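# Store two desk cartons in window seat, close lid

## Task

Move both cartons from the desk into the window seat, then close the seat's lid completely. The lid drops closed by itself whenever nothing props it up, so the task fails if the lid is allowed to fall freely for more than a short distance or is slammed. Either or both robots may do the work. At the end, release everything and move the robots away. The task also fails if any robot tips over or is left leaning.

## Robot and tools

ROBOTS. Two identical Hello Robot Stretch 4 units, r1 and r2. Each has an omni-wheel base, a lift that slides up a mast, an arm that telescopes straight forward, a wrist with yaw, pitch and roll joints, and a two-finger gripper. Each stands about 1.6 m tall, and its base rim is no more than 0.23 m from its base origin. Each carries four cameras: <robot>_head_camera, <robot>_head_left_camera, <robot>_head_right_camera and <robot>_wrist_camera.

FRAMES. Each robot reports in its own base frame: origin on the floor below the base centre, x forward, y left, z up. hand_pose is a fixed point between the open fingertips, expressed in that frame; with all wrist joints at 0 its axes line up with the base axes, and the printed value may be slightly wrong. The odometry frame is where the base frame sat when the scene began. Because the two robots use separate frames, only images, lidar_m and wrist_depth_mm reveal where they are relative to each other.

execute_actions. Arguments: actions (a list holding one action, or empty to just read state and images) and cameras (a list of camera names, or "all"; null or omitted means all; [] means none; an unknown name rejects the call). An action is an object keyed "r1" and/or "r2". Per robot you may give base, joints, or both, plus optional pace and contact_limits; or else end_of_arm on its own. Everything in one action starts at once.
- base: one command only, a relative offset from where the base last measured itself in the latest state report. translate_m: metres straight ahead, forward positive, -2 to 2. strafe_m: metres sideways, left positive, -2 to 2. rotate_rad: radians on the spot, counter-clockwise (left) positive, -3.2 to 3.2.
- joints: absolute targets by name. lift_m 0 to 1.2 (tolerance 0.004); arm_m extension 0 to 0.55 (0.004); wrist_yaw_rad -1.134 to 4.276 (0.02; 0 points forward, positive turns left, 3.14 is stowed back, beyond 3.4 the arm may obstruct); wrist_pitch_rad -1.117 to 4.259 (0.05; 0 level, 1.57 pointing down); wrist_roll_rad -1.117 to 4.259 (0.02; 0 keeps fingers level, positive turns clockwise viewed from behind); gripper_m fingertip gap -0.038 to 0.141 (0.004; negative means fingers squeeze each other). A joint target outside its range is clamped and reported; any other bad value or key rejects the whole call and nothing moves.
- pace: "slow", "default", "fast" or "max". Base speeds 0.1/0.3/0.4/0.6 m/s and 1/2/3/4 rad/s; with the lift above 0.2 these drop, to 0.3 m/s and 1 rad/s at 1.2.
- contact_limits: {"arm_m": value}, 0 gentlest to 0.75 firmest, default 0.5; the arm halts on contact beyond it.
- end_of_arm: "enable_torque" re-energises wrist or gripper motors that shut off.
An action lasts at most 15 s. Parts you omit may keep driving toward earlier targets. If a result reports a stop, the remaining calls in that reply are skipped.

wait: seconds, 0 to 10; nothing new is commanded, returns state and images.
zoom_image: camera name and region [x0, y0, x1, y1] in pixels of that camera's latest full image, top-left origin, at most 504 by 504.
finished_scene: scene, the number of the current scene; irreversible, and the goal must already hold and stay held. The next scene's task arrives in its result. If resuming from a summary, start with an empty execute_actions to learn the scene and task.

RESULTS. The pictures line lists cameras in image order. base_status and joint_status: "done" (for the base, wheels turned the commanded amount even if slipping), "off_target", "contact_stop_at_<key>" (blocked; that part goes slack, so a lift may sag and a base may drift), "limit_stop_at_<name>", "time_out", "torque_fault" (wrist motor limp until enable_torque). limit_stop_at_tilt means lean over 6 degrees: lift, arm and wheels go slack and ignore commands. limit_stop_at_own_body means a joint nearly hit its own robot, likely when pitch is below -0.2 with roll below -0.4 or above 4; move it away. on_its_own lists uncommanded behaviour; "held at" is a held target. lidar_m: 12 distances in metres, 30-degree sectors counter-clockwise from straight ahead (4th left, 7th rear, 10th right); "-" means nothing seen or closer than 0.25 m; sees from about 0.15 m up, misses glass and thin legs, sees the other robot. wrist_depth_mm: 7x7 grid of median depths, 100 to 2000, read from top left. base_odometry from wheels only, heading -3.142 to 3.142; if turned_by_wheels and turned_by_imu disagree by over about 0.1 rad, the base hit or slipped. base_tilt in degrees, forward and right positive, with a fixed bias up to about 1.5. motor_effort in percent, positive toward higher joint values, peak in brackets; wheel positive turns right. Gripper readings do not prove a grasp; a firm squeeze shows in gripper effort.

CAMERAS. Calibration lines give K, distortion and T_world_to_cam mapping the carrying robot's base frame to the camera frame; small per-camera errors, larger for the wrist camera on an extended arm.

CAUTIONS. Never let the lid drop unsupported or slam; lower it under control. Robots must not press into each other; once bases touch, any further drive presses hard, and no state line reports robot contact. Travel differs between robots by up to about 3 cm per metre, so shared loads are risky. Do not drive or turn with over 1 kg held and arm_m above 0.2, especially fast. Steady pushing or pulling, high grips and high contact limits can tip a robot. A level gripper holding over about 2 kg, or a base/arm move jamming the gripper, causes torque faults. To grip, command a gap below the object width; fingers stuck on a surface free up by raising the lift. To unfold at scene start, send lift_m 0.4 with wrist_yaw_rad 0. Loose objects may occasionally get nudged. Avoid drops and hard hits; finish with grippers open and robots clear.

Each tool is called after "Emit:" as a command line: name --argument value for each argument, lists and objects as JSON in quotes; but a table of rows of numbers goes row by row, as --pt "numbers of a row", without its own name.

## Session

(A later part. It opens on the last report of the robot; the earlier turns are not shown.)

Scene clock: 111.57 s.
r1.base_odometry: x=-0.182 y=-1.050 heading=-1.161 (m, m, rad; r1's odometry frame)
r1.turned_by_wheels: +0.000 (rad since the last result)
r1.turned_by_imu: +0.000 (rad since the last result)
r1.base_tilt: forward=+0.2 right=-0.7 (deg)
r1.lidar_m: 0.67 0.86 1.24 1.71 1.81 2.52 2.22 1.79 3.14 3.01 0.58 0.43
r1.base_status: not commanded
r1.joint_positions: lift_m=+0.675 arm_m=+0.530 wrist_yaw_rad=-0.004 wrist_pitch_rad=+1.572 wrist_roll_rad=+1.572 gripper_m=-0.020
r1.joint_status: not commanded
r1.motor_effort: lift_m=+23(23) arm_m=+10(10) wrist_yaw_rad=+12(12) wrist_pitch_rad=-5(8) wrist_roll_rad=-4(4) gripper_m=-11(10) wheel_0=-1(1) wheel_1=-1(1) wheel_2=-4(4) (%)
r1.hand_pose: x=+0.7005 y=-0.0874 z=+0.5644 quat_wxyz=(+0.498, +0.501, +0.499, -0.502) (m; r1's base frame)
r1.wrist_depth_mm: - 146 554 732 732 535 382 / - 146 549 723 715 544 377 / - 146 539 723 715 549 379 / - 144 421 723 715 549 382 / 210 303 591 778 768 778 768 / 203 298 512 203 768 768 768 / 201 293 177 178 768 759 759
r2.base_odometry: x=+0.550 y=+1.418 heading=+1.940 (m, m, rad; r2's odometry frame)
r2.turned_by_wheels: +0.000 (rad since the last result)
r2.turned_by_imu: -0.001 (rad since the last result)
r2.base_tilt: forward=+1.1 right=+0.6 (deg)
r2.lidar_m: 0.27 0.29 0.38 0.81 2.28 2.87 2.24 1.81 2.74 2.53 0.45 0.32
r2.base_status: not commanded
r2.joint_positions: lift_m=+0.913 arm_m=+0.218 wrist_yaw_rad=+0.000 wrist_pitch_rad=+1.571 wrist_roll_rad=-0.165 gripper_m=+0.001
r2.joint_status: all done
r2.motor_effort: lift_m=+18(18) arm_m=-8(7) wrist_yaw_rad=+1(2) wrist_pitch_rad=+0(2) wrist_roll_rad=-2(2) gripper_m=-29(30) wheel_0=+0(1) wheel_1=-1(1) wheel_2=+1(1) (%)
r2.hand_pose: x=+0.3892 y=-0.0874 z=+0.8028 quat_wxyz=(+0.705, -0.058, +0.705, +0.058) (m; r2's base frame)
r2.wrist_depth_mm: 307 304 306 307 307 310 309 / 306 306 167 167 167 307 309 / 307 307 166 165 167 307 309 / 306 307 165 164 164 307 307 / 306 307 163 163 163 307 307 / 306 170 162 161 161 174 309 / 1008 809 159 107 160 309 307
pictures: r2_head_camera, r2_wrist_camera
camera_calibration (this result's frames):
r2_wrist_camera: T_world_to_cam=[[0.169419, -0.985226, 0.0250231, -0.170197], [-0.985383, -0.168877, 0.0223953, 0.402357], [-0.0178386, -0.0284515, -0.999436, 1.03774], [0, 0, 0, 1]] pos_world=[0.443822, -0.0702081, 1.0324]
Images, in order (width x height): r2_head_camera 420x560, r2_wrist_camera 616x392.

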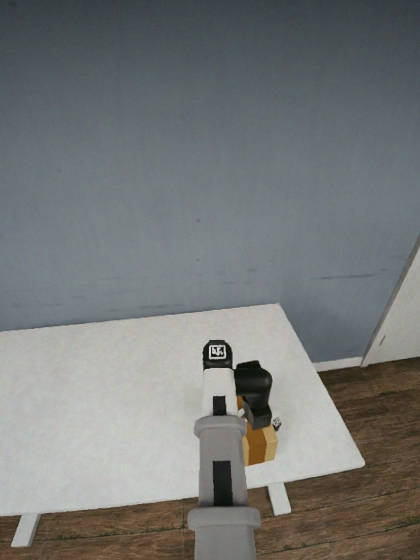

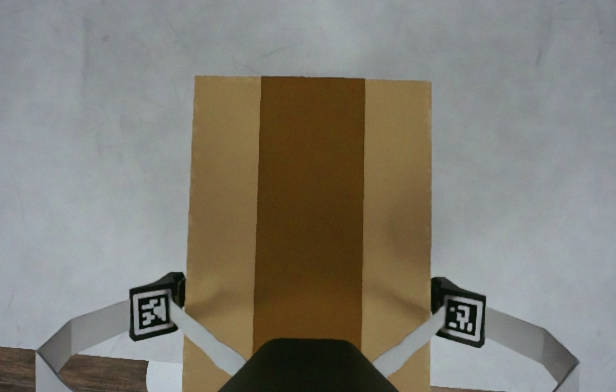

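Emit:
execute_actions --actions '[{"r2": {"base": {"rotate_rad": -2.905}, "joints": {"arm_m": 0.08, "lift_m": 0.94, "wrist_roll_rad": 0.13}}}]' --cameras '["r2_wrist_camera", "r2_head_camera"]'

Scene clock: 116.27 s.
r1.base_odometry: x=-0.182 y=-1.050 heading=-1.161 (m, m, rad; r1's odometry frame)
r1.turned_by_wheels: +0.000 (rad since the last result)
r1.turned_by_imu: +0.001 (rad since the last result)
r1.base_tilt: forward=+0.3 right=-0.7 (deg)
r1.lidar_m: 0.68 0.89 1.23 1.70 1.80 2.50 2.22 1.69 3.12 3.01 0.58 0.43
r1.base_status: not commanded
r1.joint_positions: lift_m=+0.675 arm_m=+0.530 wrist_yaw_rad=-0.004 wrist_pitch_rad=+1.572 wrist_roll_rad=+1.572 gripper_m=-0.020
r1.joint_status: not commanded
r1.motor_effort: lift_m=+23(23) arm_m=+10(10) wrist_yaw_rad=+13(12) wrist_pitch_rad=-5(3) wrist_roll_rad=-4(4) gripper_m=-13(13) wheel_0=-1(2) wheel_1=-1(1) wheel_2=-4(4) (%)
r1.hand_pose: x=+0.7005 y=-0.0874 z=+0.5644 quat_wxyz=(+0.498, +0.501, +0.499, -0.502) (m; r1's base frame)
r1.wrist_depth_mm: - 147 554 732 723 535 382 / - 146 549 723 723 544 377 / - 146 539 723 723 549 379 / - 144 421 723 715 554 382 / 211 301 591 778 778 778 768 / 204 298 508 204 768 768 768 / 201 293 177 178 768 759 768
r2.base_odometry: x=+0.550 y=+1.418 heading=-0.965 (m, m, rad; r2's odometry frame)
r2.turned_by_wheels: -2.905 (rad since the last result)
r2.turned_by_imu: -2.952 (rad since the last result)
r2.base_tilt: forward=+1.1 right=+0.7 (deg)
r2.lidar_m: 1.82 1.81 2.58 2.54 0.37 0.29 0.28 0.36 0.51 2.21 2.43 0.36
r2.base_status: done
r2.joint_positions: lift_m=+0.940 arm_m=+0.081 wrist_yaw_rad=+0.000 wrist_pitch_rad=+1.571 wrist_roll_rad=+0.130 gripper_m=+0.001
r2.joint_status: all done
r2.motor_effort: lift_m=+24(26) arm_m=-8(10) wrist_yaw_rad=-1(0) wrist_pitch_rad=-2(2) wrist_roll_rad=+1(2) gripper_m=-28(29) wheel_0=+1(5) wheel_1=+1(7) wheel_2=-2(6) (%)
r2.hand_pose: x=+0.2522 y=-0.0874 z=+0.8293 quat_wxyz=(+0.706, +0.046, +0.706, -0.046) (m; r2's base frame)
r2.wrist_depth_mm: 1042 1060 1060 1078 1042 1008 1042 / 1042 1060 168 167 167 1078 1042 / 1025 1060 166 165 166 1060 1042 / 1042 1042 164 164 164 1042 1042 / 1042 1042 163 162 163 1060 1060 / 1025 170 161 161 161 174 1060 / 1042 1042 159 107 160 1042 1060
pictures: r2_head_camera, r2_wrist_camera
camera_calibration (this result's frames):
r2_wrist_camera: T_world_to_cam=[[-0.123559, -0.992021, 0.0250414, -0.0743695], [-0.99201, 0.124126, 0.0225363, 0.293945], [-0.0254648, -0.0220568, -0.999432, 1.06423], [0, 0, 0, 1]] pos_world=[0.309508, -0.0867887, 1.05887]
Images, in order (width x height): r2_head_camera 420x560, r2_wrist_camera 616x392.

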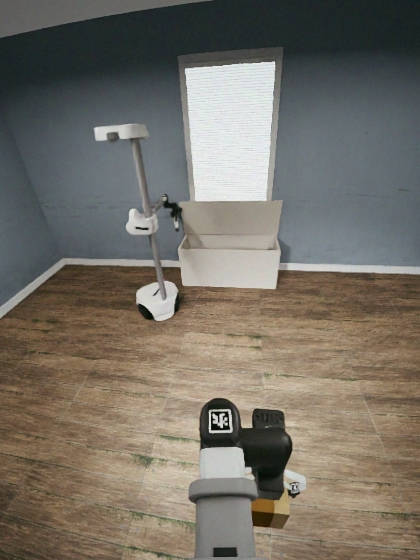

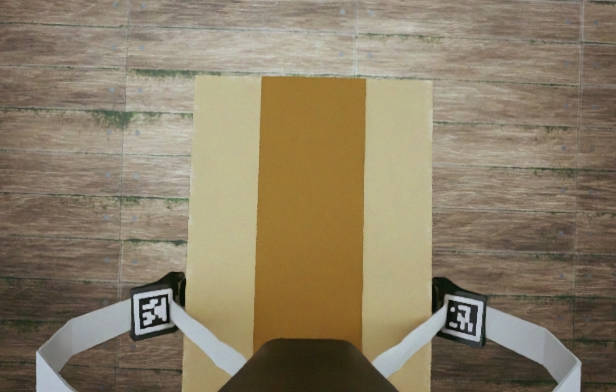

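Emit:
zoom_image --camera "r2_head_camera" --region '[120, 190, 300, 330]'

Region (120, 190, 300, 330) of r2_head_camera's 420x560 image, scaled by 2.800, with more detail than that image has.

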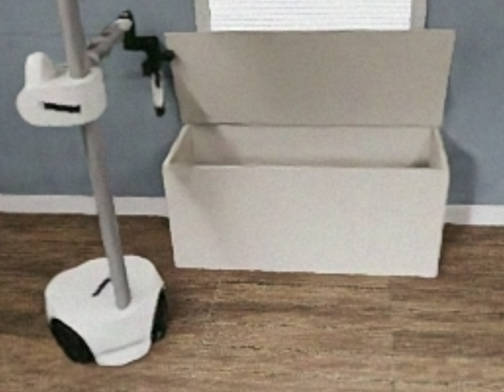

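Emit:
execute_actions --actions '[{"r2": {"base": {"translate_m": 1.863}, "joints": {"lift_m": 0.68, "arm_m": 0.17}, "pace": "fast"}}]' --cameras '["r2_head_camera", "r2_wrist_camera", "r1_head_right_camera"]'

Scene clock: 125.93 s.
r1.base_odometry: x=-0.182 y=-1.050 heading=-1.161 (m, m, rad; r1's odometry frame)
r1.turned_by_wheels: +0.000 (rad since the last result)
r1.turned_by_imu: +0.001 (rad since the last result)
r1.base_tilt: forward=+0.3 right=-0.7 (deg)
r1.lidar_m: 0.67 0.89 1.24 1.70 1.81 2.50 2.24 2.24 0.43 0.36 0.44 0.44
r1.base_status: not commanded
r1.joint_positions: lift_m=+0.675 arm_m=+0.530 wrist_yaw_rad=-0.004 wrist_pitch_rad=+1.572 wrist_roll_rad=+1.572 gripper_m=-0.020
r1.joint_status: not commanded
r1.motor_effort: lift_m=+23(23) arm_m=+10(10) wrist_yaw_rad=+13(13) wrist_pitch_rad=-7(6) wrist_roll_rad=-4(4) gripper_m=-11(12) wheel_0=-1(1) wheel_1=+0(1) wheel_2=-4(4) (%)
r1.hand_pose: x=+0.7005 y=-0.0874 z=+0.5644 quat_wxyz=(+0.498, +0.501, +0.499, -0.502) (m; r1's base frame)
r1.wrist_depth_mm: - 146 554 741 732 535 384 / - 147 554 723 723 544 375 / - 146 539 723 723 549 379 / - 144 424 715 723 554 382 / 211 301 591 778 778 768 768 / 204 298 508 203 759 768 768 / 202 293 177 178 768 768 759
r2.base_odometry: x=+1.612 y=-0.112 heading=-0.965 (m, m, rad; r2's odometry frame)
r2.turned_by_wheels: +0.000 (rad since the last result)
r2.turned_by_imu: -0.010 (rad since the last result)
r2.base_tilt: forward=+1.1 right=+0.6 (deg)
r2.lidar_m: 0.41 0.45 0.40 0.37 0.48 2.96 2.93 2.32 2.48 2.21 0.51 0.30
r2.base_status: done
r2.joint_positions: lift_m=+0.680 arm_m=+0.169 wrist_yaw_rad=+0.000 wrist_pitch_rad=+1.571 wrist_roll_rad=+0.130 gripper_m=+0.001
r2.joint_status: all done
r2.motor_effort: lift_m=+19(22) arm_m=+7(8) wrist_yaw_rad=+0(2) wrist_pitch_rad=-2(6) wrist_roll_rad=+0(2) gripper_m=-30(30) wheel_0=+0(5) wheel_1=+0(6) wheel_2=+0(8) (%)
r2.hand_pose: x=+0.3396 y=-0.0874 z=+0.5697 quat_wxyz=(+0.706, +0.046, +0.706, -0.046) (m; r2's base frame)
r2.wrist_depth_mm: 615 741 723 723 732 723 723 / 615 732 167 167 167 609 732 / 621 732 166 165 166 615 732 / 788 798 164 164 164 741 723 / 778 798 163 163 163 788 778 / 741 170 161 161 161 174 798 / 580 798 159 107 160 788 798
pictures: r1_head_right_camera, r2_head_camera, r2_wrist_camera
camera_calibration (this result's frames):
r2_wrist_camera: T_world_to_cam=[[-0.123662, -0.992008, 0.0250421, -0.0570399], [-0.991997, 0.12423, 0.0225418, 0.386461], [-0.0254727, -0.0220542, -0.999432, 0.807066], [0, 0, 0, 1]] pos_world=[0.396872, -0.0867947, 0.799325]
Images, in order (width x height): r1_head_right_camera 420x672, r2_head_camera 420x560, r2_wrist_camera 616x392.

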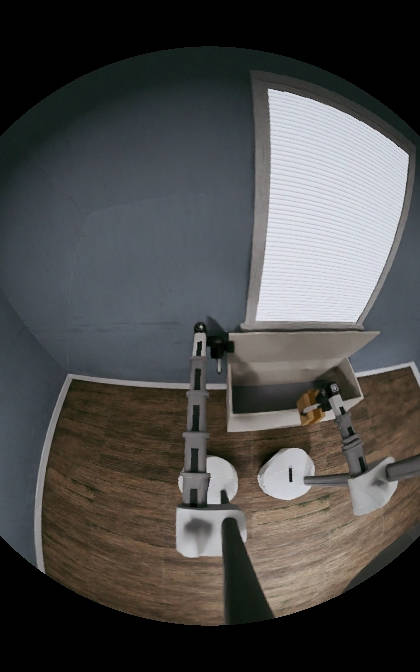

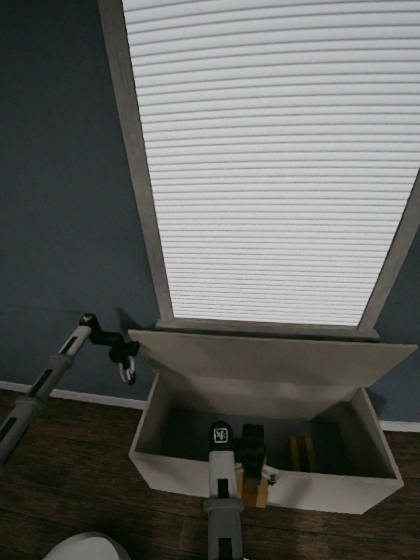

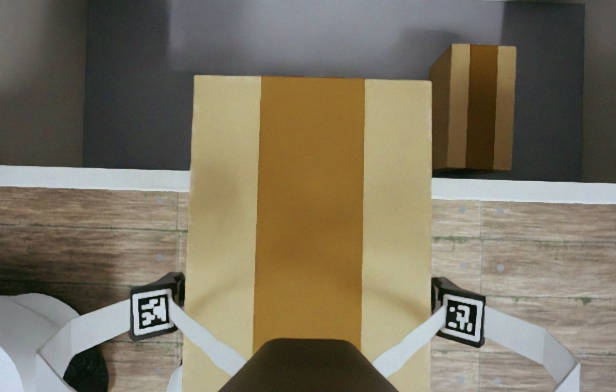

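Emit:
execute_actions --actions '[{"r2": {"joints": {"lift_m": 0.65, "arm_m": 0.383}, "pace": "fast"}}]' --cameras '["r2_wrist_camera", "r2_head_camera"]'

Scene clock: 128.40 s.
r1.base_odometry: x=-0.182 y=-1.050 heading=-1.161 (m, m, rad; r1's odometry frame)
r1.turned_by_wheels: +0.000 (rad since the last result)
r1.turned_by_imu: +0.000 (rad since the last result)
r1.base_tilt: forward=+0.3 right=-0.8 (deg)
r1.lidar_m: 0.68 0.88 1.20 1.71 1.78 2.51 2.22 2.28 0.43 0.35 0.41 0.44
r1.base_status: not commanded
r1.joint_positions: lift_m=+0.675 arm_m=+0.530 wrist_yaw_rad=-0.004 wrist_pitch_rad=+1.572 wrist_roll_rad=+1.572 gripper_m=-0.020
r1.joint_status: not commanded
r1.motor_effort: lift_m=+23(22) arm_m=+10(10) wrist_yaw_rad=+13(13) wrist_pitch_rad=-5(5) wrist_roll_rad=-4(4) gripper_m=-12(12) wheel_0=-1(1) wheel_1=+0(1) wheel_2=-4(4) (%)
r1.hand_pose: x=+0.7005 y=-0.0874 z=+0.5644 quat_wxyz=(+0.498, +0.501, +0.499, -0.502) (m; r1's base frame)
r1.wrist_depth_mm: - 146 554 732 723 535 382 / - 146 544 723 723 544 377 / - 146 544 723 723 554 382 / - 144 421 723 715 554 382 / 211 301 591 778 778 768 768 / 204 297 512 203 768 768 768 / 201 293 177 178 768 759 759
r2.base_odometry: x=+1.612 y=-0.112 heading=-0.965 (m, m, rad; r2's odometry frame)
r2.turned_by_wheels: +0.000 (rad since the last result)
r2.turned_by_imu: -0.001 (rad since the last result)
r2.base_tilt: forward=+1.1 right=+0.7 (deg)
r2.lidar_m: 0.39 0.43 0.38 0.36 0.49 2.96 2.94 2.33 2.50 2.20 0.53 0.39
r2.base_status: not commanded
r2.joint_positions: lift_m=+0.650 arm_m=+0.382 wrist_yaw_rad=+0.000 wrist_pitch_rad=+1.571 wrist_roll_rad=+0.130 gripper_m=+0.001
r2.joint_status: all done
r2.motor_effort: lift_m=+19(17) arm_m=+7(6) wrist_yaw_rad=+1(1) wrist_pitch_rad=+0(3) wrist_roll_rad=+0(1) gripper_m=-30(27) wheel_0=+0(0) wheel_1=+0(0) wheel_2=+0(0) (%)
r2.hand_pose: x=+0.5527 y=-0.0874 z=+0.5397 quat_wxyz=(+0.706, +0.046, +0.706, -0.046) (m; r2's base frame)
r2.wrist_depth_mm: 439 442 433 427 421 413 404 / 559 668 167 167 167 615 603 / 585 699 167 166 166 699 699 / 585 699 164 164 164 585 691 / 591 691 163 163 163 569 707 / 539 170 161 161 162 174 661 / 364 399 159 107 160 394 399
pictures: r2_head_camera, r2_wrist_camera
camera_calibration (this result's frames):
r2_wrist_camera: T_world_to_cam=[[-0.123426, -0.992039, 0.0250002, -0.0300431], [-0.992036, 0.123986, 0.0222053, 0.598739], [-0.0251282, -0.0220603, -0.999441, 0.782319], [0, 0, 0, 1]] pos_world=[0.60992, -0.0867806, 0.769338]
Images, in order (width x height): r2_head_camera 420x560, r2_wrist_camera 616x392.

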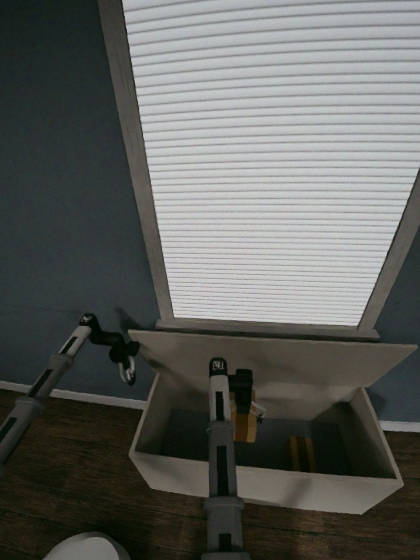

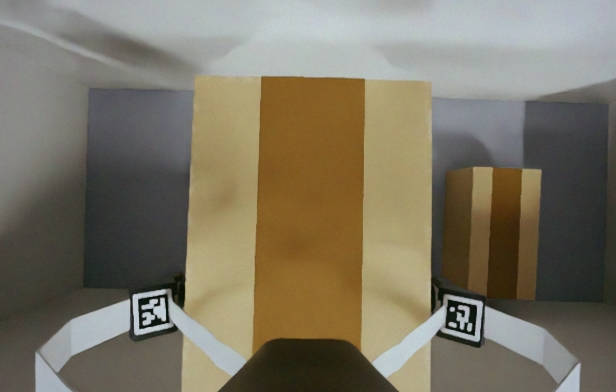

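Emit:
execute_actions --actions '[{"r2": {"joints": {"lift_m": 0.263}, "pace": "fast"}}]' --cameras '["r2_wrist_camera"]'

Emit:
execute_actions --actions '[{"r2": {"joints": {"gripper_m": 0.122}}}]' --cameras '["r2_wrist_camera", "r1_head_camera"]'

Scene clock: 132.90 s.
r1.base_odometry: x=-0.182 y=-1.050 heading=-1.161 (m, m, rad; r1's odometry frame)
r1.turned_by_wheels: +0.000 (rad since the last result)
r1.turned_by_imu: +0.001 (rad since the last result)
r1.base_tilt: forward=+0.3 right=-0.7 (deg)
r1.lidar_m: 0.63 0.88 1.21 1.71 1.81 2.51 2.21 2.26 0.44 0.35 0.40 0.44
r1.base_status: not commanded
r1.joint_positions: lift_m=+0.675 arm_m=+0.530 wrist_yaw_rad=-0.004 wrist_pitch_rad=+1.572 wrist_roll_rad=+1.572 gripper_m=-0.020
r1.joint_status: not commanded
r1.motor_effort: lift_m=+23(23) arm_m=+10(10) wrist_yaw_rad=+13(13) wrist_pitch_rad=-7(6) wrist_roll_rad=-4(4) gripper_m=-11(12) wheel_0=-2(1) wheel_1=-1(0) wheel_2=-4(4) (%)
r1.hand_pose: x=+0.7005 y=-0.0874 z=+0.5644 quat_wxyz=(+0.498, +0.501, +0.499, -0.502) (m; r1's base frame)
r1.wrist_depth_mm: - 146 559 732 723 530 382 / - 147 549 723 723 539 377 / - 146 539 723 723 549 379 / - 145 421 715 723 554 382 / 210 303 585 778 768 768 768 / 204 298 512 203 768 768 759 / 202 293 177 179 768 759 759
r2.base_odometry: x=+1.612 y=-0.112 heading=-0.965 (m, m, rad; r2's odometry frame)
r2.turned_by_wheels: +0.000 (rad since the last result)
r2.turned_by_imu: -0.002 (rad since the last result)
r2.base_tilt: forward=+1.2 right=+0.7 (deg)
r2.lidar_m: 0.40 0.44 0.39 0.36 0.50 2.97 2.94 2.32 2.51 2.21 0.52 0.41
r2.base_status: not commanded
r2.joint_positions: lift_m=+0.263 arm_m=+0.382 wrist_yaw_rad=+0.000 wrist_pitch_rad=+1.571 wrist_roll_rad=+0.130 gripper_m=+0.001
r2.joint_status: all done
r2.motor_effort: lift_m=+19(20) arm_m=+7(7) wrist_yaw_rad=+1(1) wrist_pitch_rad=-1(1) wrist_roll_rad=+0(1) gripper_m=-29(28) wheel_0=+0(0) wheel_1=+0(0) wheel_2=+0(0) (%)
r2.hand_pose: x=+0.5526 y=-0.0874 z=+0.1527 quat_wxyz=(+0.706, +0.046, +0.706, -0.046) (m; r2's base frame)
r2.wrist_depth_mm: 314 314 314 314 314 314 314 / 314 314 167 167 167 312 314 / 314 312 166 165 166 315 314 / 312 312 164 163 164 314 315 / 312 314 163 162 163 312 315 / 314 170 161 161 161 174 314 / 314 312 159 107 160 312 314
pictures: r2_wrist_camera
camera_calibration (this result's frames):
r2_wrist_camera: T_world_to_cam=[[-0.12342, -0.992039, 0.0250336, -0.0203853], [-0.992029, 0.123986, 0.0224737, 0.607217], [-0.0253986, -0.0220604, -0.999434, 0.395672], [0, 0, 0, 1]] pos_world=[0.609911, -0.0867806, 0.382312]
Images, in order (width x height): r2_wrist_camera 616x392.

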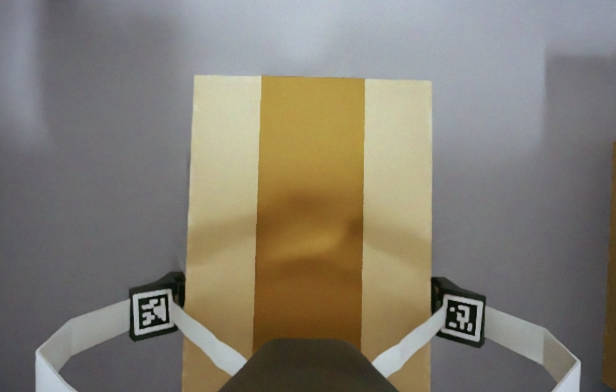

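Scene clock: 134.97 s.
r1.base_odometry: x=-0.182 y=-1.050 heading=-1.161 (m, m, rad; r1's odometry frame)
r1.turned_by_wheels: +0.000 (rad since the last result)
r1.turned_by_imu: +0.000 (rad since the last result)
r1.base_tilt: forward=+0.3 right=-0.8 (deg)
r1.lidar_m: 0.66 0.90 1.21 1.70 1.79 2.48 2.24 2.25 0.42 0.34 0.42 0.42
r1.base_status: not commanded
r1.joint_positions: lift_m=+0.675 arm_m=+0.530 wrist_yaw_rad=-0.004 wrist_pitch_rad=+1.572 wrist_roll_rad=+1.572 gripper_m=-0.020
r1.joint_status: not commanded
r1.on_its_own: wrist_yaw_rad is at rest, and its effort (+14) is outside its rest range (-13 to +13)
r1.motor_effort: lift_m=+22(23) arm_m=+10(10) wrist_yaw_rad=+14(14) wrist_pitch_rad=-4(6) wrist_roll_rad=-4(4) gripper_m=-13(12) wheel_0=-1(2) wheel_1=+0(1) wheel_2=-4(4) (%)
r1.hand_pose: x=+0.7005 y=-0.0874 z=+0.5644 quat_wxyz=(+0.498, +0.501, +0.499, -0.502) (m; r1's base frame)
r1.wrist_depth_mm: - 146 554 723 723 539 382 / - 146 544 723 723 544 375 / - 146 539 723 715 549 379 / - 145 421 715 715 554 382 / 210 301 585 778 778 778 768 / 203 298 512 203 759 778 759 / 202 294 177 178 759 759 759
r2.base_odometry: x=+1.612 y=-0.112 heading=-0.965 (m, m, rad; r2's odometry frame)
r2.turned_by_wheels: +0.000 (rad since the last result)
r2.turned_by_imu: -0.001 (rad since the last result)
r2.base_tilt: forward=+1.1 right=+0.7 (deg)
r2.lidar_m: 0.40 0.43 0.37 0.36 0.48 2.96 2.94 2.31 2.51 2.19 0.51 0.40
r2.base_status: not commanded
r2.joint_positions: lift_m=+0.263 arm_m=+0.382 wrist_yaw_rad=+0.000 wrist_pitch_rad=+1.571 wrist_roll_rad=+0.130 gripper_m=+0.122
r2.joint_status: all done
r2.motor_effort: lift_m=+19(19) arm_m=+7(7) wrist_yaw_rad=+3(2) wrist_pitch_rad=-1(3) wrist_roll_rad=-2(0) gripper_m=-1(28) wheel_0=+0(0) wheel_1=+1(1) wheel_2=+0(0) (%)
r2.hand_pose: x=+0.5527 y=-0.0874 z=+0.1527 quat_wxyz=(+0.706, +0.046, +0.706, -0.046) (m; r2's base frame)
r2.wrist_depth_mm: 315 317 315 315 317 317 315 / 315 317 315 315 315 315 315 / 314 315 198 197 198 317 315 / 314 317 198 197 198 315 315 / 314 315 198 197 198 315 319 / 315 315 198 198 197 315 317 / 315 315 197 107 315 314 317
pictures: r1_head_camera, r2_wrist_camera
camera_calibration (this result's frames):
r2_wrist_camera: T_world_to_cam=[[-0.123754, -0.991998, 0.0250065, -0.020188], [-0.991993, 0.124315, 0.0222561, 0.607298], [-0.0251867, -0.022052, -0.99944, 0.395558], [0, 0, 0, 1]] pos_world=[0.6099, -0.0867996, 0.382325]
Images, in order (width x height): r1_head_camera 420x560, r2_wrist_camera 616x392.

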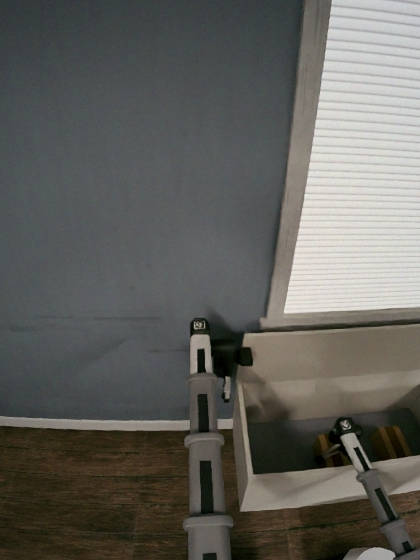

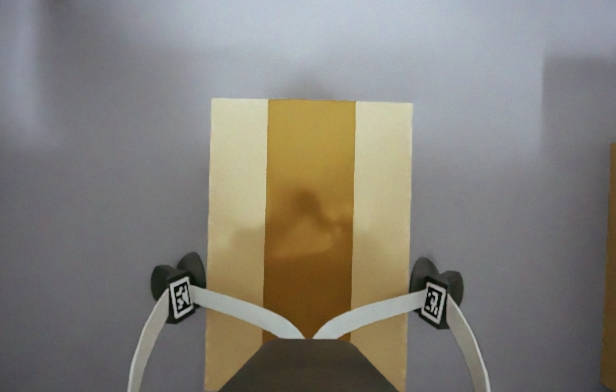

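Emit:
execute_actions --actions '[{"r2": {"joints": {"lift_m": 0.64, "gripper_m": 0.141}, "pace": "max"}}]' --cameras '["r2_wrist_camera"]'

Emit:
execute_actions --actions '[{"r2": {"base": {"translate_m": -0.5}, "joints": {"arm_m": 0.05}, "pace": "max"}, "r1": {"joints": {"arm_m": 0.415, "lift_m": 0.585}, "pace": "slow", "contact_limits": {"arm_m": 0.3}}}]' --cameras '["r2_head_camera", "r1_head_camera", "r1_wrist_camera"]'

Scene clock: 138.00 s.
r1.base_odometry: x=-0.182 y=-1.050 heading=-1.161 (m, m, rad; r1's odometry frame)
r1.turned_by_wheels: +0.000 (rad since the last result)
r1.turned_by_imu: +0.000 (rad since the last result)
r1.base_tilt: forward=+0.3 right=-0.7 (deg)
r1.lidar_m: 0.66 0.88 1.25 1.71 1.80 2.49 2.24 2.26 0.40 0.33 0.42 0.44
r1.base_status: not commanded
r1.joint_positions: lift_m=+0.675 arm_m=+0.530 wrist_yaw_rad=-0.004 wrist_pitch_rad=+1.572 wrist_roll_rad=+1.572 gripper_m=-0.020
r1.joint_status: not commanded
r1.motor_effort: lift_m=+22(23) arm_m=+10(10) wrist_yaw_rad=+13(13) wrist_pitch_rad=-6(5) wrist_roll_rad=-4(4) gripper_m=-10(12) wheel_0=-2(2) wheel_1=-1(1) wheel_2=-4(4) (%)
r1.hand_pose: x=+0.7005 y=-0.0874 z=+0.5644 quat_wxyz=(+0.498, +0.501, +0.499, -0.502) (m; r1's base frame)
r1.wrist_depth_mm: - 147 554 732 723 530 382 / - 146 549 732 723 544 375 / - 146 539 723 715 549 382 / - 144 424 715 723 554 382 / 210 301 591 778 768 768 778 / 204 298 508 204 759 768 759 / 202 293 177 178 768 768 759
r2.base_odometry: x=+1.612 y=-0.112 heading=-0.965 (m, m, rad; r2's odometry frame)
r2.turned_by_wheels: +0.000 (rad since the last result)
r2.turned_by_imu: -0.001 (rad since the last result)
r2.base_tilt: forward=+1.1 right=+0.6 (deg)
r2.lidar_m: 0.40 0.44 0.38 0.37 0.51 2.94 2.92 2.31 2.49 2.18 0.52 0.39
r2.base_status: not commanded
r2.joint_positions: lift_m=+0.640 arm_m=+0.382 wrist_yaw_rad=+0.000 wrist_pitch_rad=+1.570 wrist_roll_rad=+0.130 gripper_m=+0.141
r2.joint_status: all done
r2.motor_effort: lift_m=+21(24) arm_m=+7(7) wrist_yaw_rad=+1(1) wrist_pitch_rad=+0(0) wrist_roll_rad=+0(1) gripper_m=-2(4) wheel_0=+0(0) wheel_1=+0(1) wheel_2=+0(0) (%)
r2.hand_pose: x=+0.5528 y=-0.0874 z=+0.5295 quat_wxyz=(+0.706, +0.046, +0.705, -0.046) (m; r2's base frame)
r2.wrist_depth_mm: 436 433 427 427 415 410 399 / 554 661 640 627 615 603 585 / 585 691 691 691 707 683 699 / 585 691 699 580 691 574 691 / 597 691 683 574 691 574 691 / 544 500 517 621 535 544 668 / 397 397 410 107 427 402 433
pictures: r2_wrist_camera
camera_calibration (this result's frames):
r2_wrist_camera: T_world_to_cam=[[-0.123764, -0.991998, 0.0249567, -0.029564], [-0.992002, 0.124314, 0.0218568, 0.599249], [-0.0247844, -0.022052, -0.99945, 0.771954], [0, 0, 0, 1]] pos_world=[0.60993, -0.0867996, 0.759169]
Images, in order (width x height): r2_wrist_camera 616x392.

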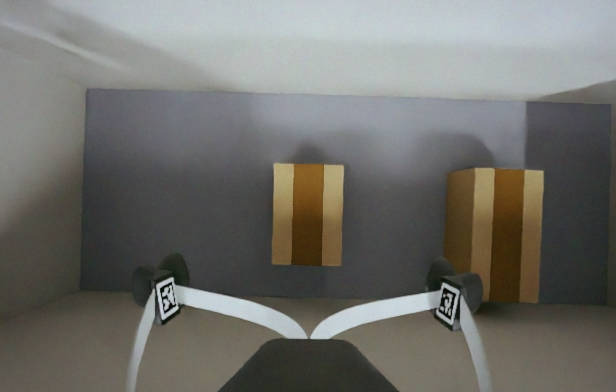

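Scene clock: 140.63 s.
r1.base_odometry: x=-0.182 y=-1.050 heading=-1.161 (m, m, rad; r1's odometry frame)
r1.turned_by_wheels: +0.000 (rad since the last result)
r1.turned_by_imu: +0.000 (rad since the last result)
r1.base_tilt: forward=+0.3 right=-0.7 (deg)
r1.lidar_m: 0.56 0.89 1.26 1.71 1.81 2.53 2.20 0.61 0.58 3.02 0.61 0.43
r1.base_status: not commanded
r1.joint_positions: lift_m=+0.585 arm_m=+0.416 wrist_yaw_rad=-0.006 wrist_pitch_rad=+1.573 wrist_roll_rad=+1.573 gripper_m=-0.020
r1.joint_status: all done
r1.on_its_own: wrist_yaw_rad is at rest, and its effort (+18) is outside its rest range (-13 to +13)
r1.motor_effort: lift_m=+20(21) arm_m=-6(10) wrist_yaw_rad=+18(24) wrist_pitch_rad=-11(11) wrist_roll_rad=-6(6) gripper_m=-12(13) wheel_0=-2(1) wheel_1=-1(1) wheel_2=-4(4) (%)
r1.contact_limits: arm_m 0.3
r1.hand_pose: x=+0.5858 y=-0.0874 z=+0.4746 quat_wxyz=(+0.497, +0.501, +0.499, -0.503) (m; r1's base frame)
r1.wrist_depth_mm: 351 525 640 640 574 294 699 / 349 521 634 627 585 297 699 / 351 517 634 634 603 301 235 / 233 233 233 634 233 233 564 / 368 539 683 683 683 676 559 / 366 539 683 203 683 683 580 / 359 530 177 178 676 676 676
r2.base_odometry: x=+1.327 y=+0.299 heading=-0.965 (m, m, rad; r2's odometry frame)
r2.turned_by_wheels: +0.000 (rad since the last result)
r2.turned_by_imu: +0.001 (rad since the last result)
r2.base_tilt: forward=+1.1 right=+0.6 (deg)
r2.lidar_m: 0.89 0.60 0.57 2.35 2.58 1.69 1.65 1.84 2.42 2.39 1.69 0.91
r2.base_status: done
r2.joint_positions: lift_m=+0.640 arm_m=+0.051 wrist_yaw_rad=+0.000 wrist_pitch_rad=+1.570 wrist_roll_rad=+0.130 gripper_m=+0.141
r2.joint_status: all done
r2.motor_effort: lift_m=+21(21) arm_m=-8(10) wrist_yaw_rad=+2(0) wrist_pitch_rad=+0(0) wrist_roll_rad=-1(1) gripper_m=-2(1) wheel_0=+0(7) wheel_1=-1(6) wheel_2=+0(12) (%)
r2.hand_pose: x=+0.2223 y=-0.0874 z=+0.5295 quat_wxyz=(+0.706, +0.046, +0.705, -0.046) (m; r2's base frame)
r2.wrist_depth_mm: 741 759 759 759 750 759 759 / 668 750 759 759 759 750 750 / 707 750 750 750 750 750 750 / 759 759 750 759 759 759 750 / 741 750 759 715 750 759 759 / 750 750 535 539 585 759 759 / 759 544 535 107 750 750 759
pictures: r1_head_camera, r1_wrist_camera, r2_head_camera
camera_calibration (this result's frames):
r1_wrist_camera: T_world_to_cam=[[-0.999039, 0.0292469, -0.0326372, 0.613775], [0.0304033, 0.998906, -0.0355173, 0.152317], [0.0315627, -0.0364754, -0.998836, 0.676031], [0, 0, 0, 1]] pos_world=[0.587217, -0.145443, 0.700686]
Images, in order (width x height): r1_head_camera 420x560, r1_wrist_camera 616x392, r2_head_camera 420x560.

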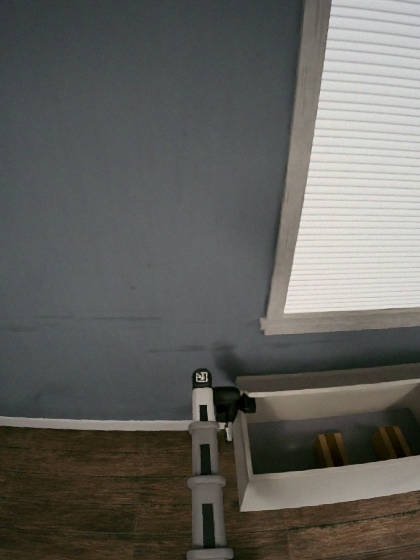

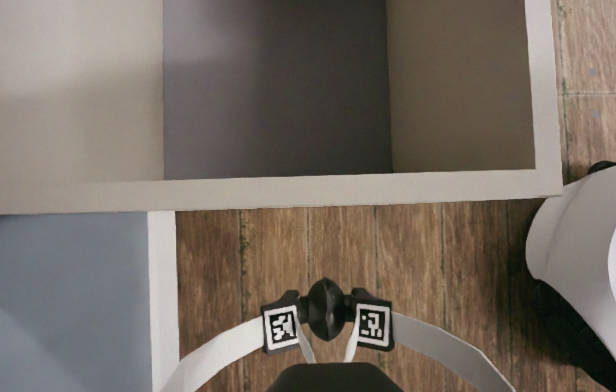

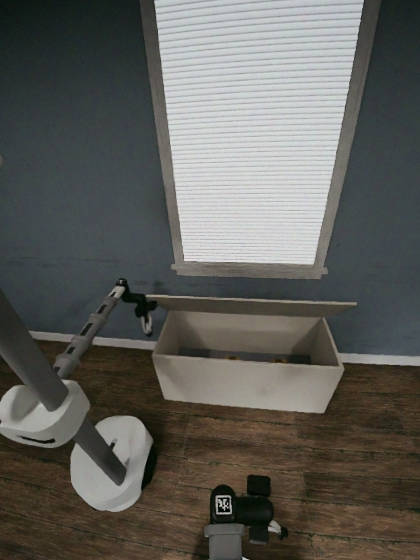

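Emit:
execute_actions --actions '[{"r1": {"joints": {"arm_m": 0.315, "lift_m": 0.49}, "pace": "slow", "contact_limits": {"arm_m": 0.3}}}]' --cameras '["r2_head_camera", "r1_head_camera", "r1_wrist_camera"]'

Scene clock: 143.53 s.
r1.base_odometry: x=-0.182 y=-1.050 heading=-1.161 (m, m, rad; r1's odometry frame)
r1.turned_by_wheels: +0.000 (rad since the last result)
r1.turned_by_imu: +0.000 (rad since the last result)
r1.base_tilt: forward=+0.3 right=-0.7 (deg)
r1.lidar_m: 0.62 0.88 1.21 1.71 1.79 2.48 2.22 0.61 0.60 3.01 0.58 0.44
r1.base_status: not commanded
r1.joint_positions: lift_m=+0.490 arm_m=+0.316 wrist_yaw_rad=-0.003 wrist_pitch_rad=+1.574 wrist_roll_rad=+1.571 gripper_m=-0.020
r1.joint_status: all done
r1.motor_effort: lift_m=+24(24) arm_m=-7(8) wrist_yaw_rad=+9(30) wrist_pitch_rad=-11(15) wrist_roll_rad=-2(9) gripper_m=-12(10) wheel_0=-1(2) wheel_1=-1(1) wheel_2=-4(4) (%)
r1.contact_limits: arm_m 0.3
r1.hand_pose: x=+0.4861 y=-0.0874 z=+0.3793 quat_wxyz=(+0.498, +0.500, +0.500, -0.502) (m; r1's base frame)
r1.wrist_depth_mm: 492 539 539 544 180 603 597 / 492 535 539 539 184 603 603 / 492 535 535 539 164 597 597 / 137 137 137 137 137 591 480 / 500 591 591 591 597 591 430 / 500 591 585 203 591 585 415 / 496 591 177 178 585 530 439
r2.base_odometry: x=+1.327 y=+0.299 heading=-0.965 (m, m, rad; r2's odometry frame)
r2.turned_by_wheels: +0.000 (rad since the last result)
r2.turned_by_imu: -0.001 (rad since the last result)
r2.base_tilt: forward=+1.1 right=+0.6 (deg)
r2.lidar_m: 0.89 0.59 0.58 2.34 2.58 1.69 1.64 1.81 2.44 2.40 1.70 0.91
r2.base_status: not commanded
r2.joint_positions: lift_m=+0.640 arm_m=+0.051 wrist_yaw_rad=+0.000 wrist_pitch_rad=+1.570 wrist_roll_rad=+0.130 gripper_m=+0.141
r2.joint_status: not commanded
r2.motor_effort: lift_m=+21(21) arm_m=-7(8) wrist_yaw_rad=+2(1) wrist_pitch_rad=+1(0) wrist_roll_rad=+0(0) gripper_m=+0(1) wheel_0=+0(0) wheel_1=+0(1) wheel_2=+0(0) (%)
r2.hand_pose: x=+0.2223 y=-0.0874 z=+0.5295 quat_wxyz=(+0.706, +0.046, +0.705, -0.046) (m; r2's base frame)
r2.wrist_depth_mm: 750 750 750 759 750 759 750 / 661 768 759 759 759 741 759 / 699 741 759 750 750 750 750 / 741 759 759 750 750 768 759 / 750 750 741 715 759 750 759 / 750 750 539 539 597 759 759 / 750 535 535 107 750 759 750
pictures: r1_head_camera, r1_wrist_camera, r2_head_camera
camera_calibration (this result's frames):
r1_wrist_camera: T_world_to_cam=[[-0.999181, 0.0249123, -0.0319013, 0.510456], [0.026043, 0.999029, -0.0355314, 0.154102], [0.0309852, -0.0363331, -0.998859, 0.584296], [0, 0, 0, 1]] pos_world=[0.48792, -0.14544, 0.605389]
Images, in order (width x height): r1_head_camera 420x560, r1_wrist_camera 616x392, r2_head_camera 420x560.

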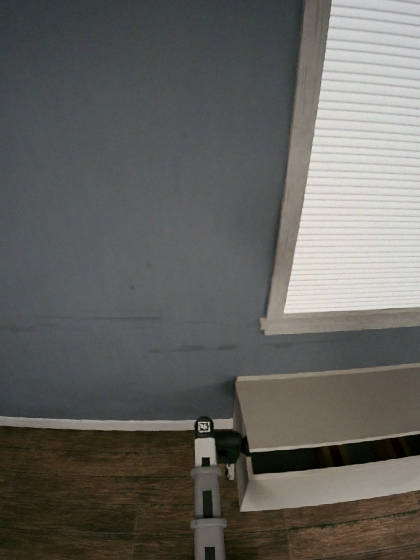

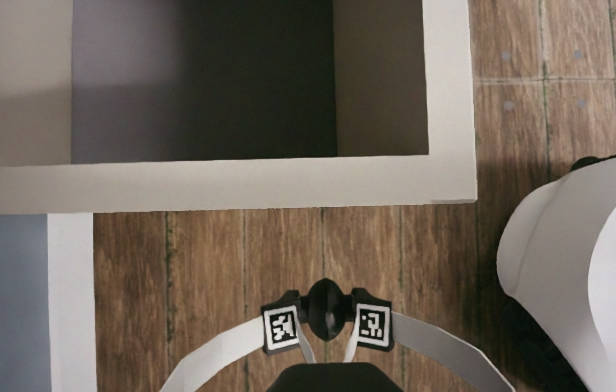

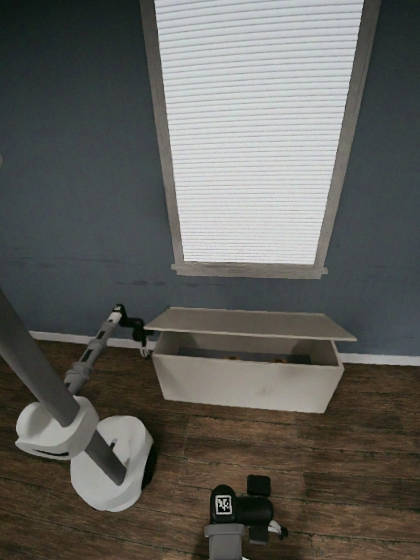

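Emit:
execute_actions --actions '[{"r1": {"joints": {"arm_m": 0.262, "lift_m": 0.392}, "pace": "slow", "contact_limits": {"arm_m": 0.3}}}]' --cameras '["r2_head_camera", "r1_head_camera", "r1_wrist_camera"]'

Scene clock: 145.87 s.
r1.base_odometry: x=-0.182 y=-1.050 heading=-1.160 (m, m, rad; r1's odometry frame)
r1.turned_by_wheels: +0.000 (rad since the last result)
r1.turned_by_imu: +0.000 (rad since the last result)
r1.base_tilt: forward=+0.3 right=-0.8 (deg)
r1.lidar_m: 0.58 0.89 1.20 1.70 1.80 2.52 2.23 0.61 0.58 3.02 0.54 0.42
r1.base_status: not commanded
r1.joint_positions: lift_m=+0.392 arm_m=+0.264 wrist_yaw_rad=+0.001 wrist_pitch_rad=+1.573 wrist_roll_rad=+1.570 gripper_m=-0.020
r1.joint_status: all done
r1.motor_effort: lift_m=+25(25) arm_m=-9(11) wrist_yaw_rad=-3(9) wrist_pitch_rad=-9(13) wrist_roll_rad=+2(2) gripper_m=-13(12) wheel_0=-1(1) wheel_1=-1(1) wheel_2=-2(4) (%)
r1.contact_limits: arm_m 0.3
r1.hand_pose: x=+0.4341 y=-0.0874 z=+0.2813 quat_wxyz=(+0.500, +0.499, +0.501, -0.500) (m; r1's base frame)
r1.wrist_depth_mm: 442 442 439 - 508 504 508 / - - - - 504 504 504 / - - - - 500 504 500 / - - - - 500 496 442 / 496 496 496 500 500 496 366 / 496 496 492 203 496 496 345 / 492 500 177 178 492 402 345
r2.base_odometry: x=+1.327 y=+0.299 heading=-0.965 (m, m, rad; r2's odometry frame)
r2.turned_by_wheels: +0.000 (rad since the last result)
r2.turned_by_imu: -0.001 (rad since the last result)
r2.base_tilt: forward=+1.2 right=+0.7 (deg)
r2.lidar_m: 0.88 0.59 0.55 2.34 2.57 1.65 1.64 1.83 2.42 2.39 1.68 0.89
r2.base_status: not commanded
r2.joint_positions: lift_m=+0.640 arm_m=+0.051 wrist_yaw_rad=+0.000 wrist_pitch_rad=+1.570 wrist_roll_rad=+0.130 gripper_m=+0.141
r2.joint_status: not commanded
r2.motor_effort: lift_m=+21(21) arm_m=-7(8) wrist_yaw_rad=+0(1) wrist_pitch_rad=+0(0) wrist_roll_rad=+0(1) gripper_m=-1(1) wheel_0=+0(0) wheel_1=-1(0) wheel_2=+0(0) (%)
r2.hand_pose: x=+0.2223 y=-0.0874 z=+0.5295 quat_wxyz=(+0.706, +0.046, +0.705, -0.046) (m; r2's base frame)
r2.wrist_depth_mm: 741 759 759 750 750 759 768 / 654 750 759 750 750 768 759 / 715 750 759 759 750 759 759 / 759 750 750 759 759 750 750 / 759 759 750 723 750 750 759 / 750 750 544 544 597 759 759 / 750 544 539 107 759 750 759
pictures: r1_head_camera, r1_wrist_camera, r2_head_camera
camera_calibration (this result's frames):
r1_wrist_camera: T_world_to_cam=[[-0.999272, 0.0191753, -0.0329911, 0.455221], [0.0203453, 0.999162, -0.0355033, 0.154454], [0.0322827, -0.0361487, -0.998825, 0.487441], [0, 0, 0, 1]] pos_world=[0.436011, -0.145433, 0.50737]
Images, in order (width x height): r1_head_camera 420x560, r1_wrist_camera 616x392, r2_head_camera 420x560.

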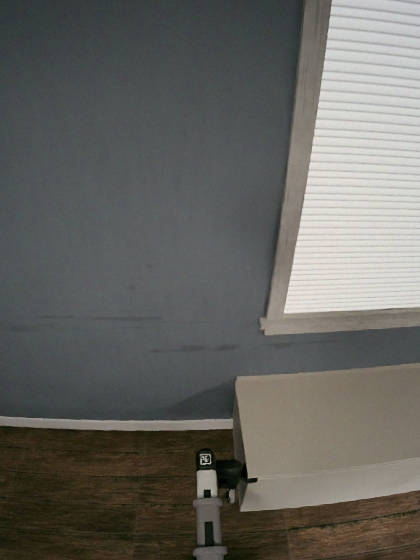

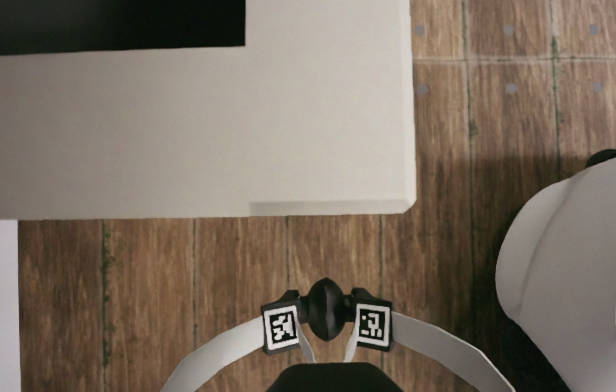

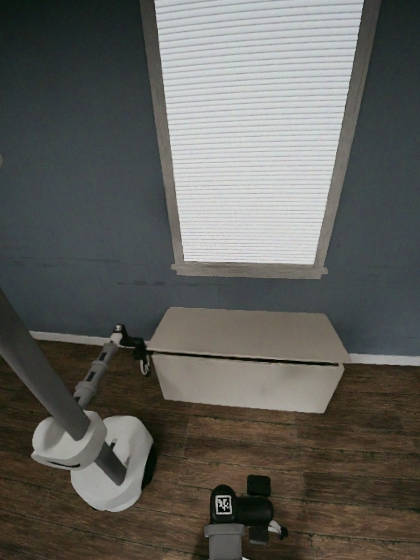

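Emit:
execute_actions --actions '[{"r1": {"joints": {"arm_m": 0.220, "lift_m": 0.376}, "pace": "slow", "contact_limits": {"arm_m": 0.3}}}]' --cameras '["r2_head_camera", "r1_head_camera", "r1_wrist_camera"]'

Scene clock: 149.27 s.
r1.base_odometry: x=-0.182 y=-1.050 heading=-1.160 (m, m, rad; r1's odometry frame)
r1.turned_by_wheels: +0.000 (rad since the last result)
r1.turned_by_imu: +0.000 (rad since the last result)
r1.base_tilt: forward=+0.3 right=-0.8 (deg)
r1.lidar_m: 0.54 0.89 1.22 1.70 1.80 2.50 2.18 0.59 0.57 3.03 0.56 0.44
r1.base_status: not commanded
r1.joint_positions: lift_m=+0.376 arm_m=+0.222 wrist_yaw_rad=+0.002 wrist_pitch_rad=+1.572 wrist_roll_rad=+1.570 gripper_m=-0.020
r1.joint_status: all done
r1.motor_effort: lift_m=+24(26) arm_m=-9(11) wrist_yaw_rad=-4(3) wrist_pitch_rad=-9(8) wrist_roll_rad=+3(3) gripper_m=-13(12) wheel_0=-1(1) wheel_1=-1(1) wheel_2=-2(2) (%)
r1.contact_limits: arm_m 0.3
r1.hand_pose: x=+0.3923 y=-0.0874 z=+0.2653 quat_wxyz=(+0.500, +0.499, +0.501, -0.500) (m; r1's base frame)
r1.wrist_depth_mm: - - 141 492 488 492 488 / - - 151 488 488 488 484 / - - 150 484 488 484 488 / - - 177 484 484 484 357 / 480 484 480 484 480 442 319 / 480 480 484 203 477 427 297 / 480 477 177 178 477 322 293
r2.base_odometry: x=+1.327 y=+0.299 heading=-0.965 (m, m, rad; r2's odometry frame)
r2.turned_by_wheels: +0.000 (rad since the last result)
r2.turned_by_imu: -0.001 (rad since the last result)
r2.base_tilt: forward=+1.1 right=+0.7 (deg)
r2.lidar_m: 0.87 0.56 0.59 2.37 2.58 1.68 1.63 1.83 2.43 2.40 1.68 0.90
r2.base_status: not commanded
r2.joint_positions: lift_m=+0.640 arm_m=+0.051 wrist_yaw_rad=+0.000 wrist_pitch_rad=+1.570 wrist_roll_rad=+0.130 gripper_m=+0.141
r2.joint_status: not commanded
r2.motor_effort: lift_m=+21(21) arm_m=-7(7) wrist_yaw_rad=+1(0) wrist_pitch_rad=+0(1) wrist_roll_rad=-1(1) gripper_m=-1(1) wheel_0=+0(0) wheel_1=+0(1) wheel_2=+0(0) (%)
r2.hand_pose: x=+0.2223 y=-0.0874 z=+0.5295 quat_wxyz=(+0.706, +0.046, +0.705, -0.046) (m; r2's base frame)
r2.wrist_depth_mm: 759 750 759 750 750 768 750 / 668 750 759 750 741 759 759 / 707 759 759 768 750 750 750 / 750 750 759 750 759 759 750 / 750 759 759 723 741 750 750 / 759 750 539 535 591 750 759 / 759 535 539 107 759 750 759
pictures: r1_head_camera, r1_wrist_camera, r2_head_camera
camera_calibration (this result's frames):
r1_wrist_camera: T_world_to_cam=[[-0.999269, 0.018576, -0.0334031, 0.412973], [0.0197607, 0.999174, -0.0354942, 0.154965], [0.0327162, -0.0361284, -0.998811, 0.472653], [0, 0, 0, 1]] pos_world=[0.394145, -0.145432, 0.491386]
Images, in order (width x height): r1_head_camera 420x560, r1_wrist_camera 616x392, r2_head_camera 420x560.

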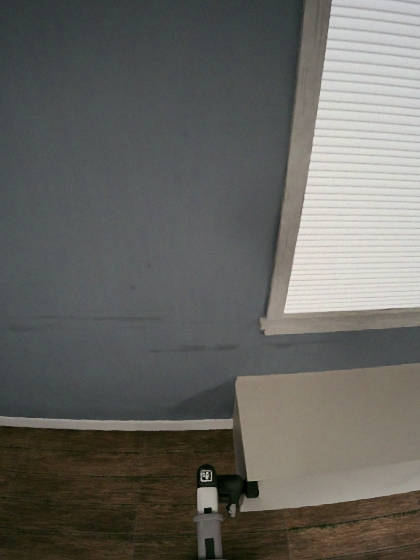

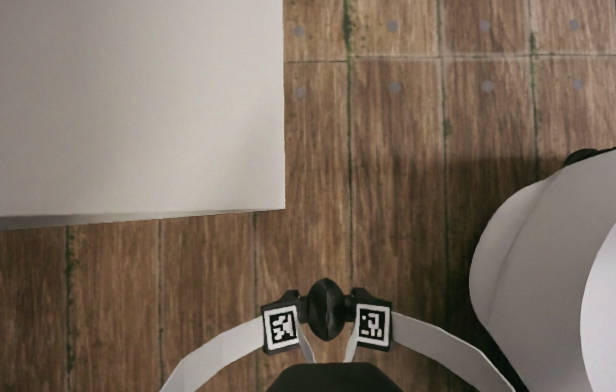

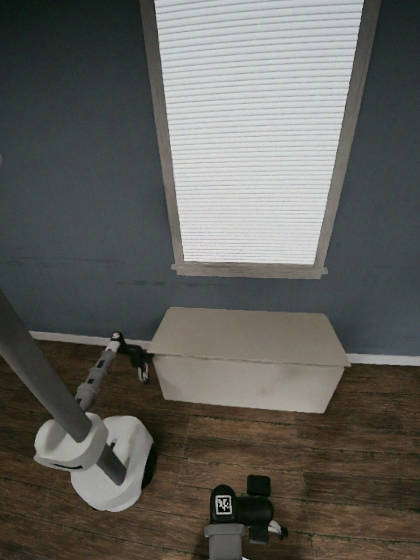

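Emit:
zoom_image --camera "r2_head_camera" --region '[110, 320, 210, 400]'

Emit:
zoom_image --camera "r1_head_camera" --region '[190, 450, 310, 540]'

Region (110, 320, 210, 400) of r2_head_camera's 420x560 image, scaled by 5.040, with more detail than that image has; it fills the top 403 rows of this view, and the rest is white.

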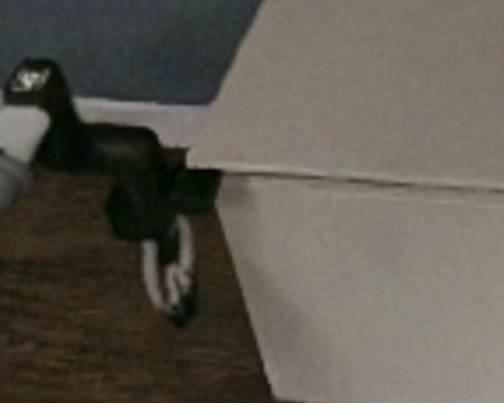

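Region (190, 450, 310, 540) of r1_head_camera's 420x560 image, scaled by 4.200, with more detail than that image has; it fills the top 378 rows of this view, and the rest is white.

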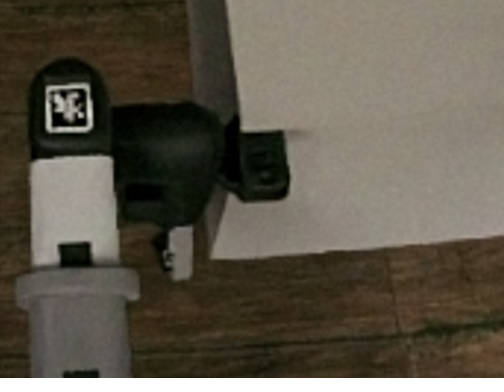

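Emit:
execute_actions --actions '[{"r1": {"joints": {"lift_m": 0.350}, "pace": "slow"}}]' --cameras '["r2_head_camera", "r1_head_camera", "r1_wrist_camera"]'

Scene clock: 151.30 s.
r1.base_odometry: x=-0.182 y=-1.050 heading=-1.160 (m, m, rad; r1's odometry frame)
r1.turned_by_wheels: +0.000 (rad since the last result)
r1.turned_by_imu: +0.000 (rad since the last result)
r1.base_tilt: forward=+0.3 right=-0.7 (deg)
r1.lidar_m: 0.55 0.86 1.24 1.71 1.79 2.49 2.21 0.62 0.59 3.01 0.59 0.43
r1.base_status: not commanded
r1.joint_positions: lift_m=+0.350 arm_m=+0.221 wrist_yaw_rad=-0.003 wrist_pitch_rad=+1.572 wrist_roll_rad=+1.571 gripper_m=-0.020
r1.joint_status: all done
r1.motor_effort: lift_m=+24(24) arm_m=-7(9) wrist_yaw_rad=+9(8) wrist_pitch_rad=-7(8) wrist_roll_rad=+0(1) gripper_m=-12(13) wheel_0=-1(1) wheel_1=-1(1) wheel_2=-2(2) (%)
r1.hand_pose: x=+0.3914 y=-0.0874 z=+0.2394 quat_wxyz=(+0.499, +0.500, +0.500, -0.501) (m; r1's base frame)
r1.wrist_depth_mm: - - 150 462 462 466 462 / - - 148 462 462 462 462 / - - 146 459 462 462 459 / - - 157 459 459 459 370 / 455 459 455 455 455 427 314 / 452 455 455 203 455 415 291 / 452 452 177 178 452 315 283
r2.base_odometry: x=+1.327 y=+0.299 heading=-0.965 (m, m, rad; r2's odometry frame)
r2.turned_by_wheels: +0.000 (rad since the last result)
r2.turned_by_imu: -0.001 (rad since the last result)
r2.base_tilt: forward=+1.1 right=+0.7 (deg)
r2.lidar_m: 0.88 0.59 0.57 2.35 2.56 1.67 1.65 1.83 2.43 2.40 1.68 0.91
r2.base_status: not commanded
r2.joint_positions: lift_m=+0.640 arm_m=+0.051 wrist_yaw_rad=+0.000 wrist_pitch_rad=+1.570 wrist_roll_rad=+0.130 gripper_m=+0.141
r2.joint_status: not commanded
r2.motor_effort: lift_m=+21(21) arm_m=-7(7) wrist_yaw_rad=+2(4) wrist_pitch_rad=+1(0) wrist_roll_rad=+0(2) gripper_m=+0(1) wheel_0=+0(0) wheel_1=-1(1) wheel_2=+0(0) (%)
r2.hand_pose: x=+0.2223 y=-0.0874 z=+0.5295 quat_wxyz=(+0.706, +0.046, +0.705, -0.046) (m; r2's base frame)
r2.wrist_depth_mm: 759 759 759 750 759 759 759 / 668 759 768 750 750 759 750 / 715 750 750 750 750 750 759 / 759 750 750 759 759 759 759 / 750 750 750 715 759 750 750 / 759 741 539 530 591 750 750 / 759 539 535 107 741 759 759
pictures: r1_head_camera, r1_wrist_camera, r2_head_camera
camera_calibration (this result's frames):
r1_wrist_camera: T_world_to_cam=[[-0.999169, 0.0236845, -0.0331834, 0.411623], [0.0248609, 0.99906, -0.0355005, 0.152055], [0.0323114, -0.036296, -0.998819, 0.446935], [0, 0, 0, 1]] pos_world=[0.39306, -0.145439, 0.465464]
Images, in order (width x height): r1_head_camera 420x560, r1_wrist_camera 616x392, r2_head_camera 420x560.

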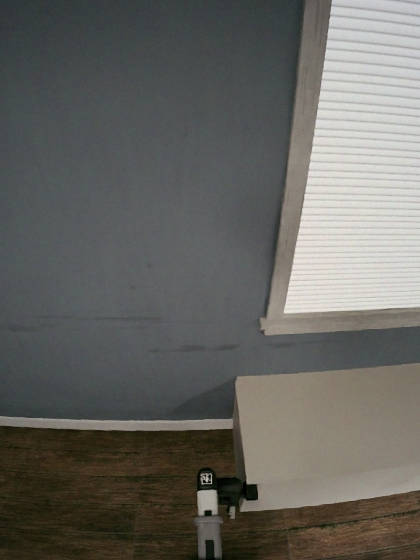

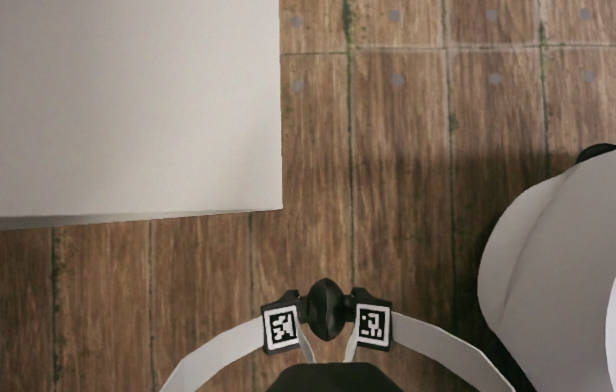

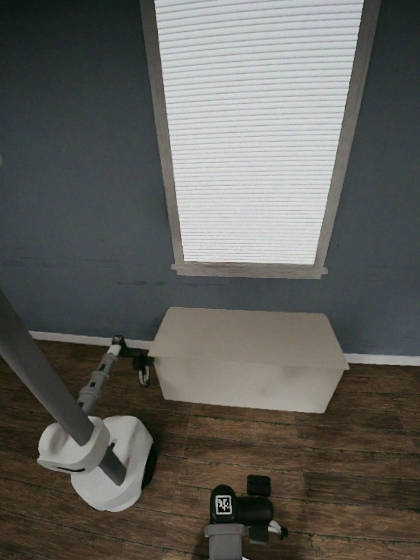

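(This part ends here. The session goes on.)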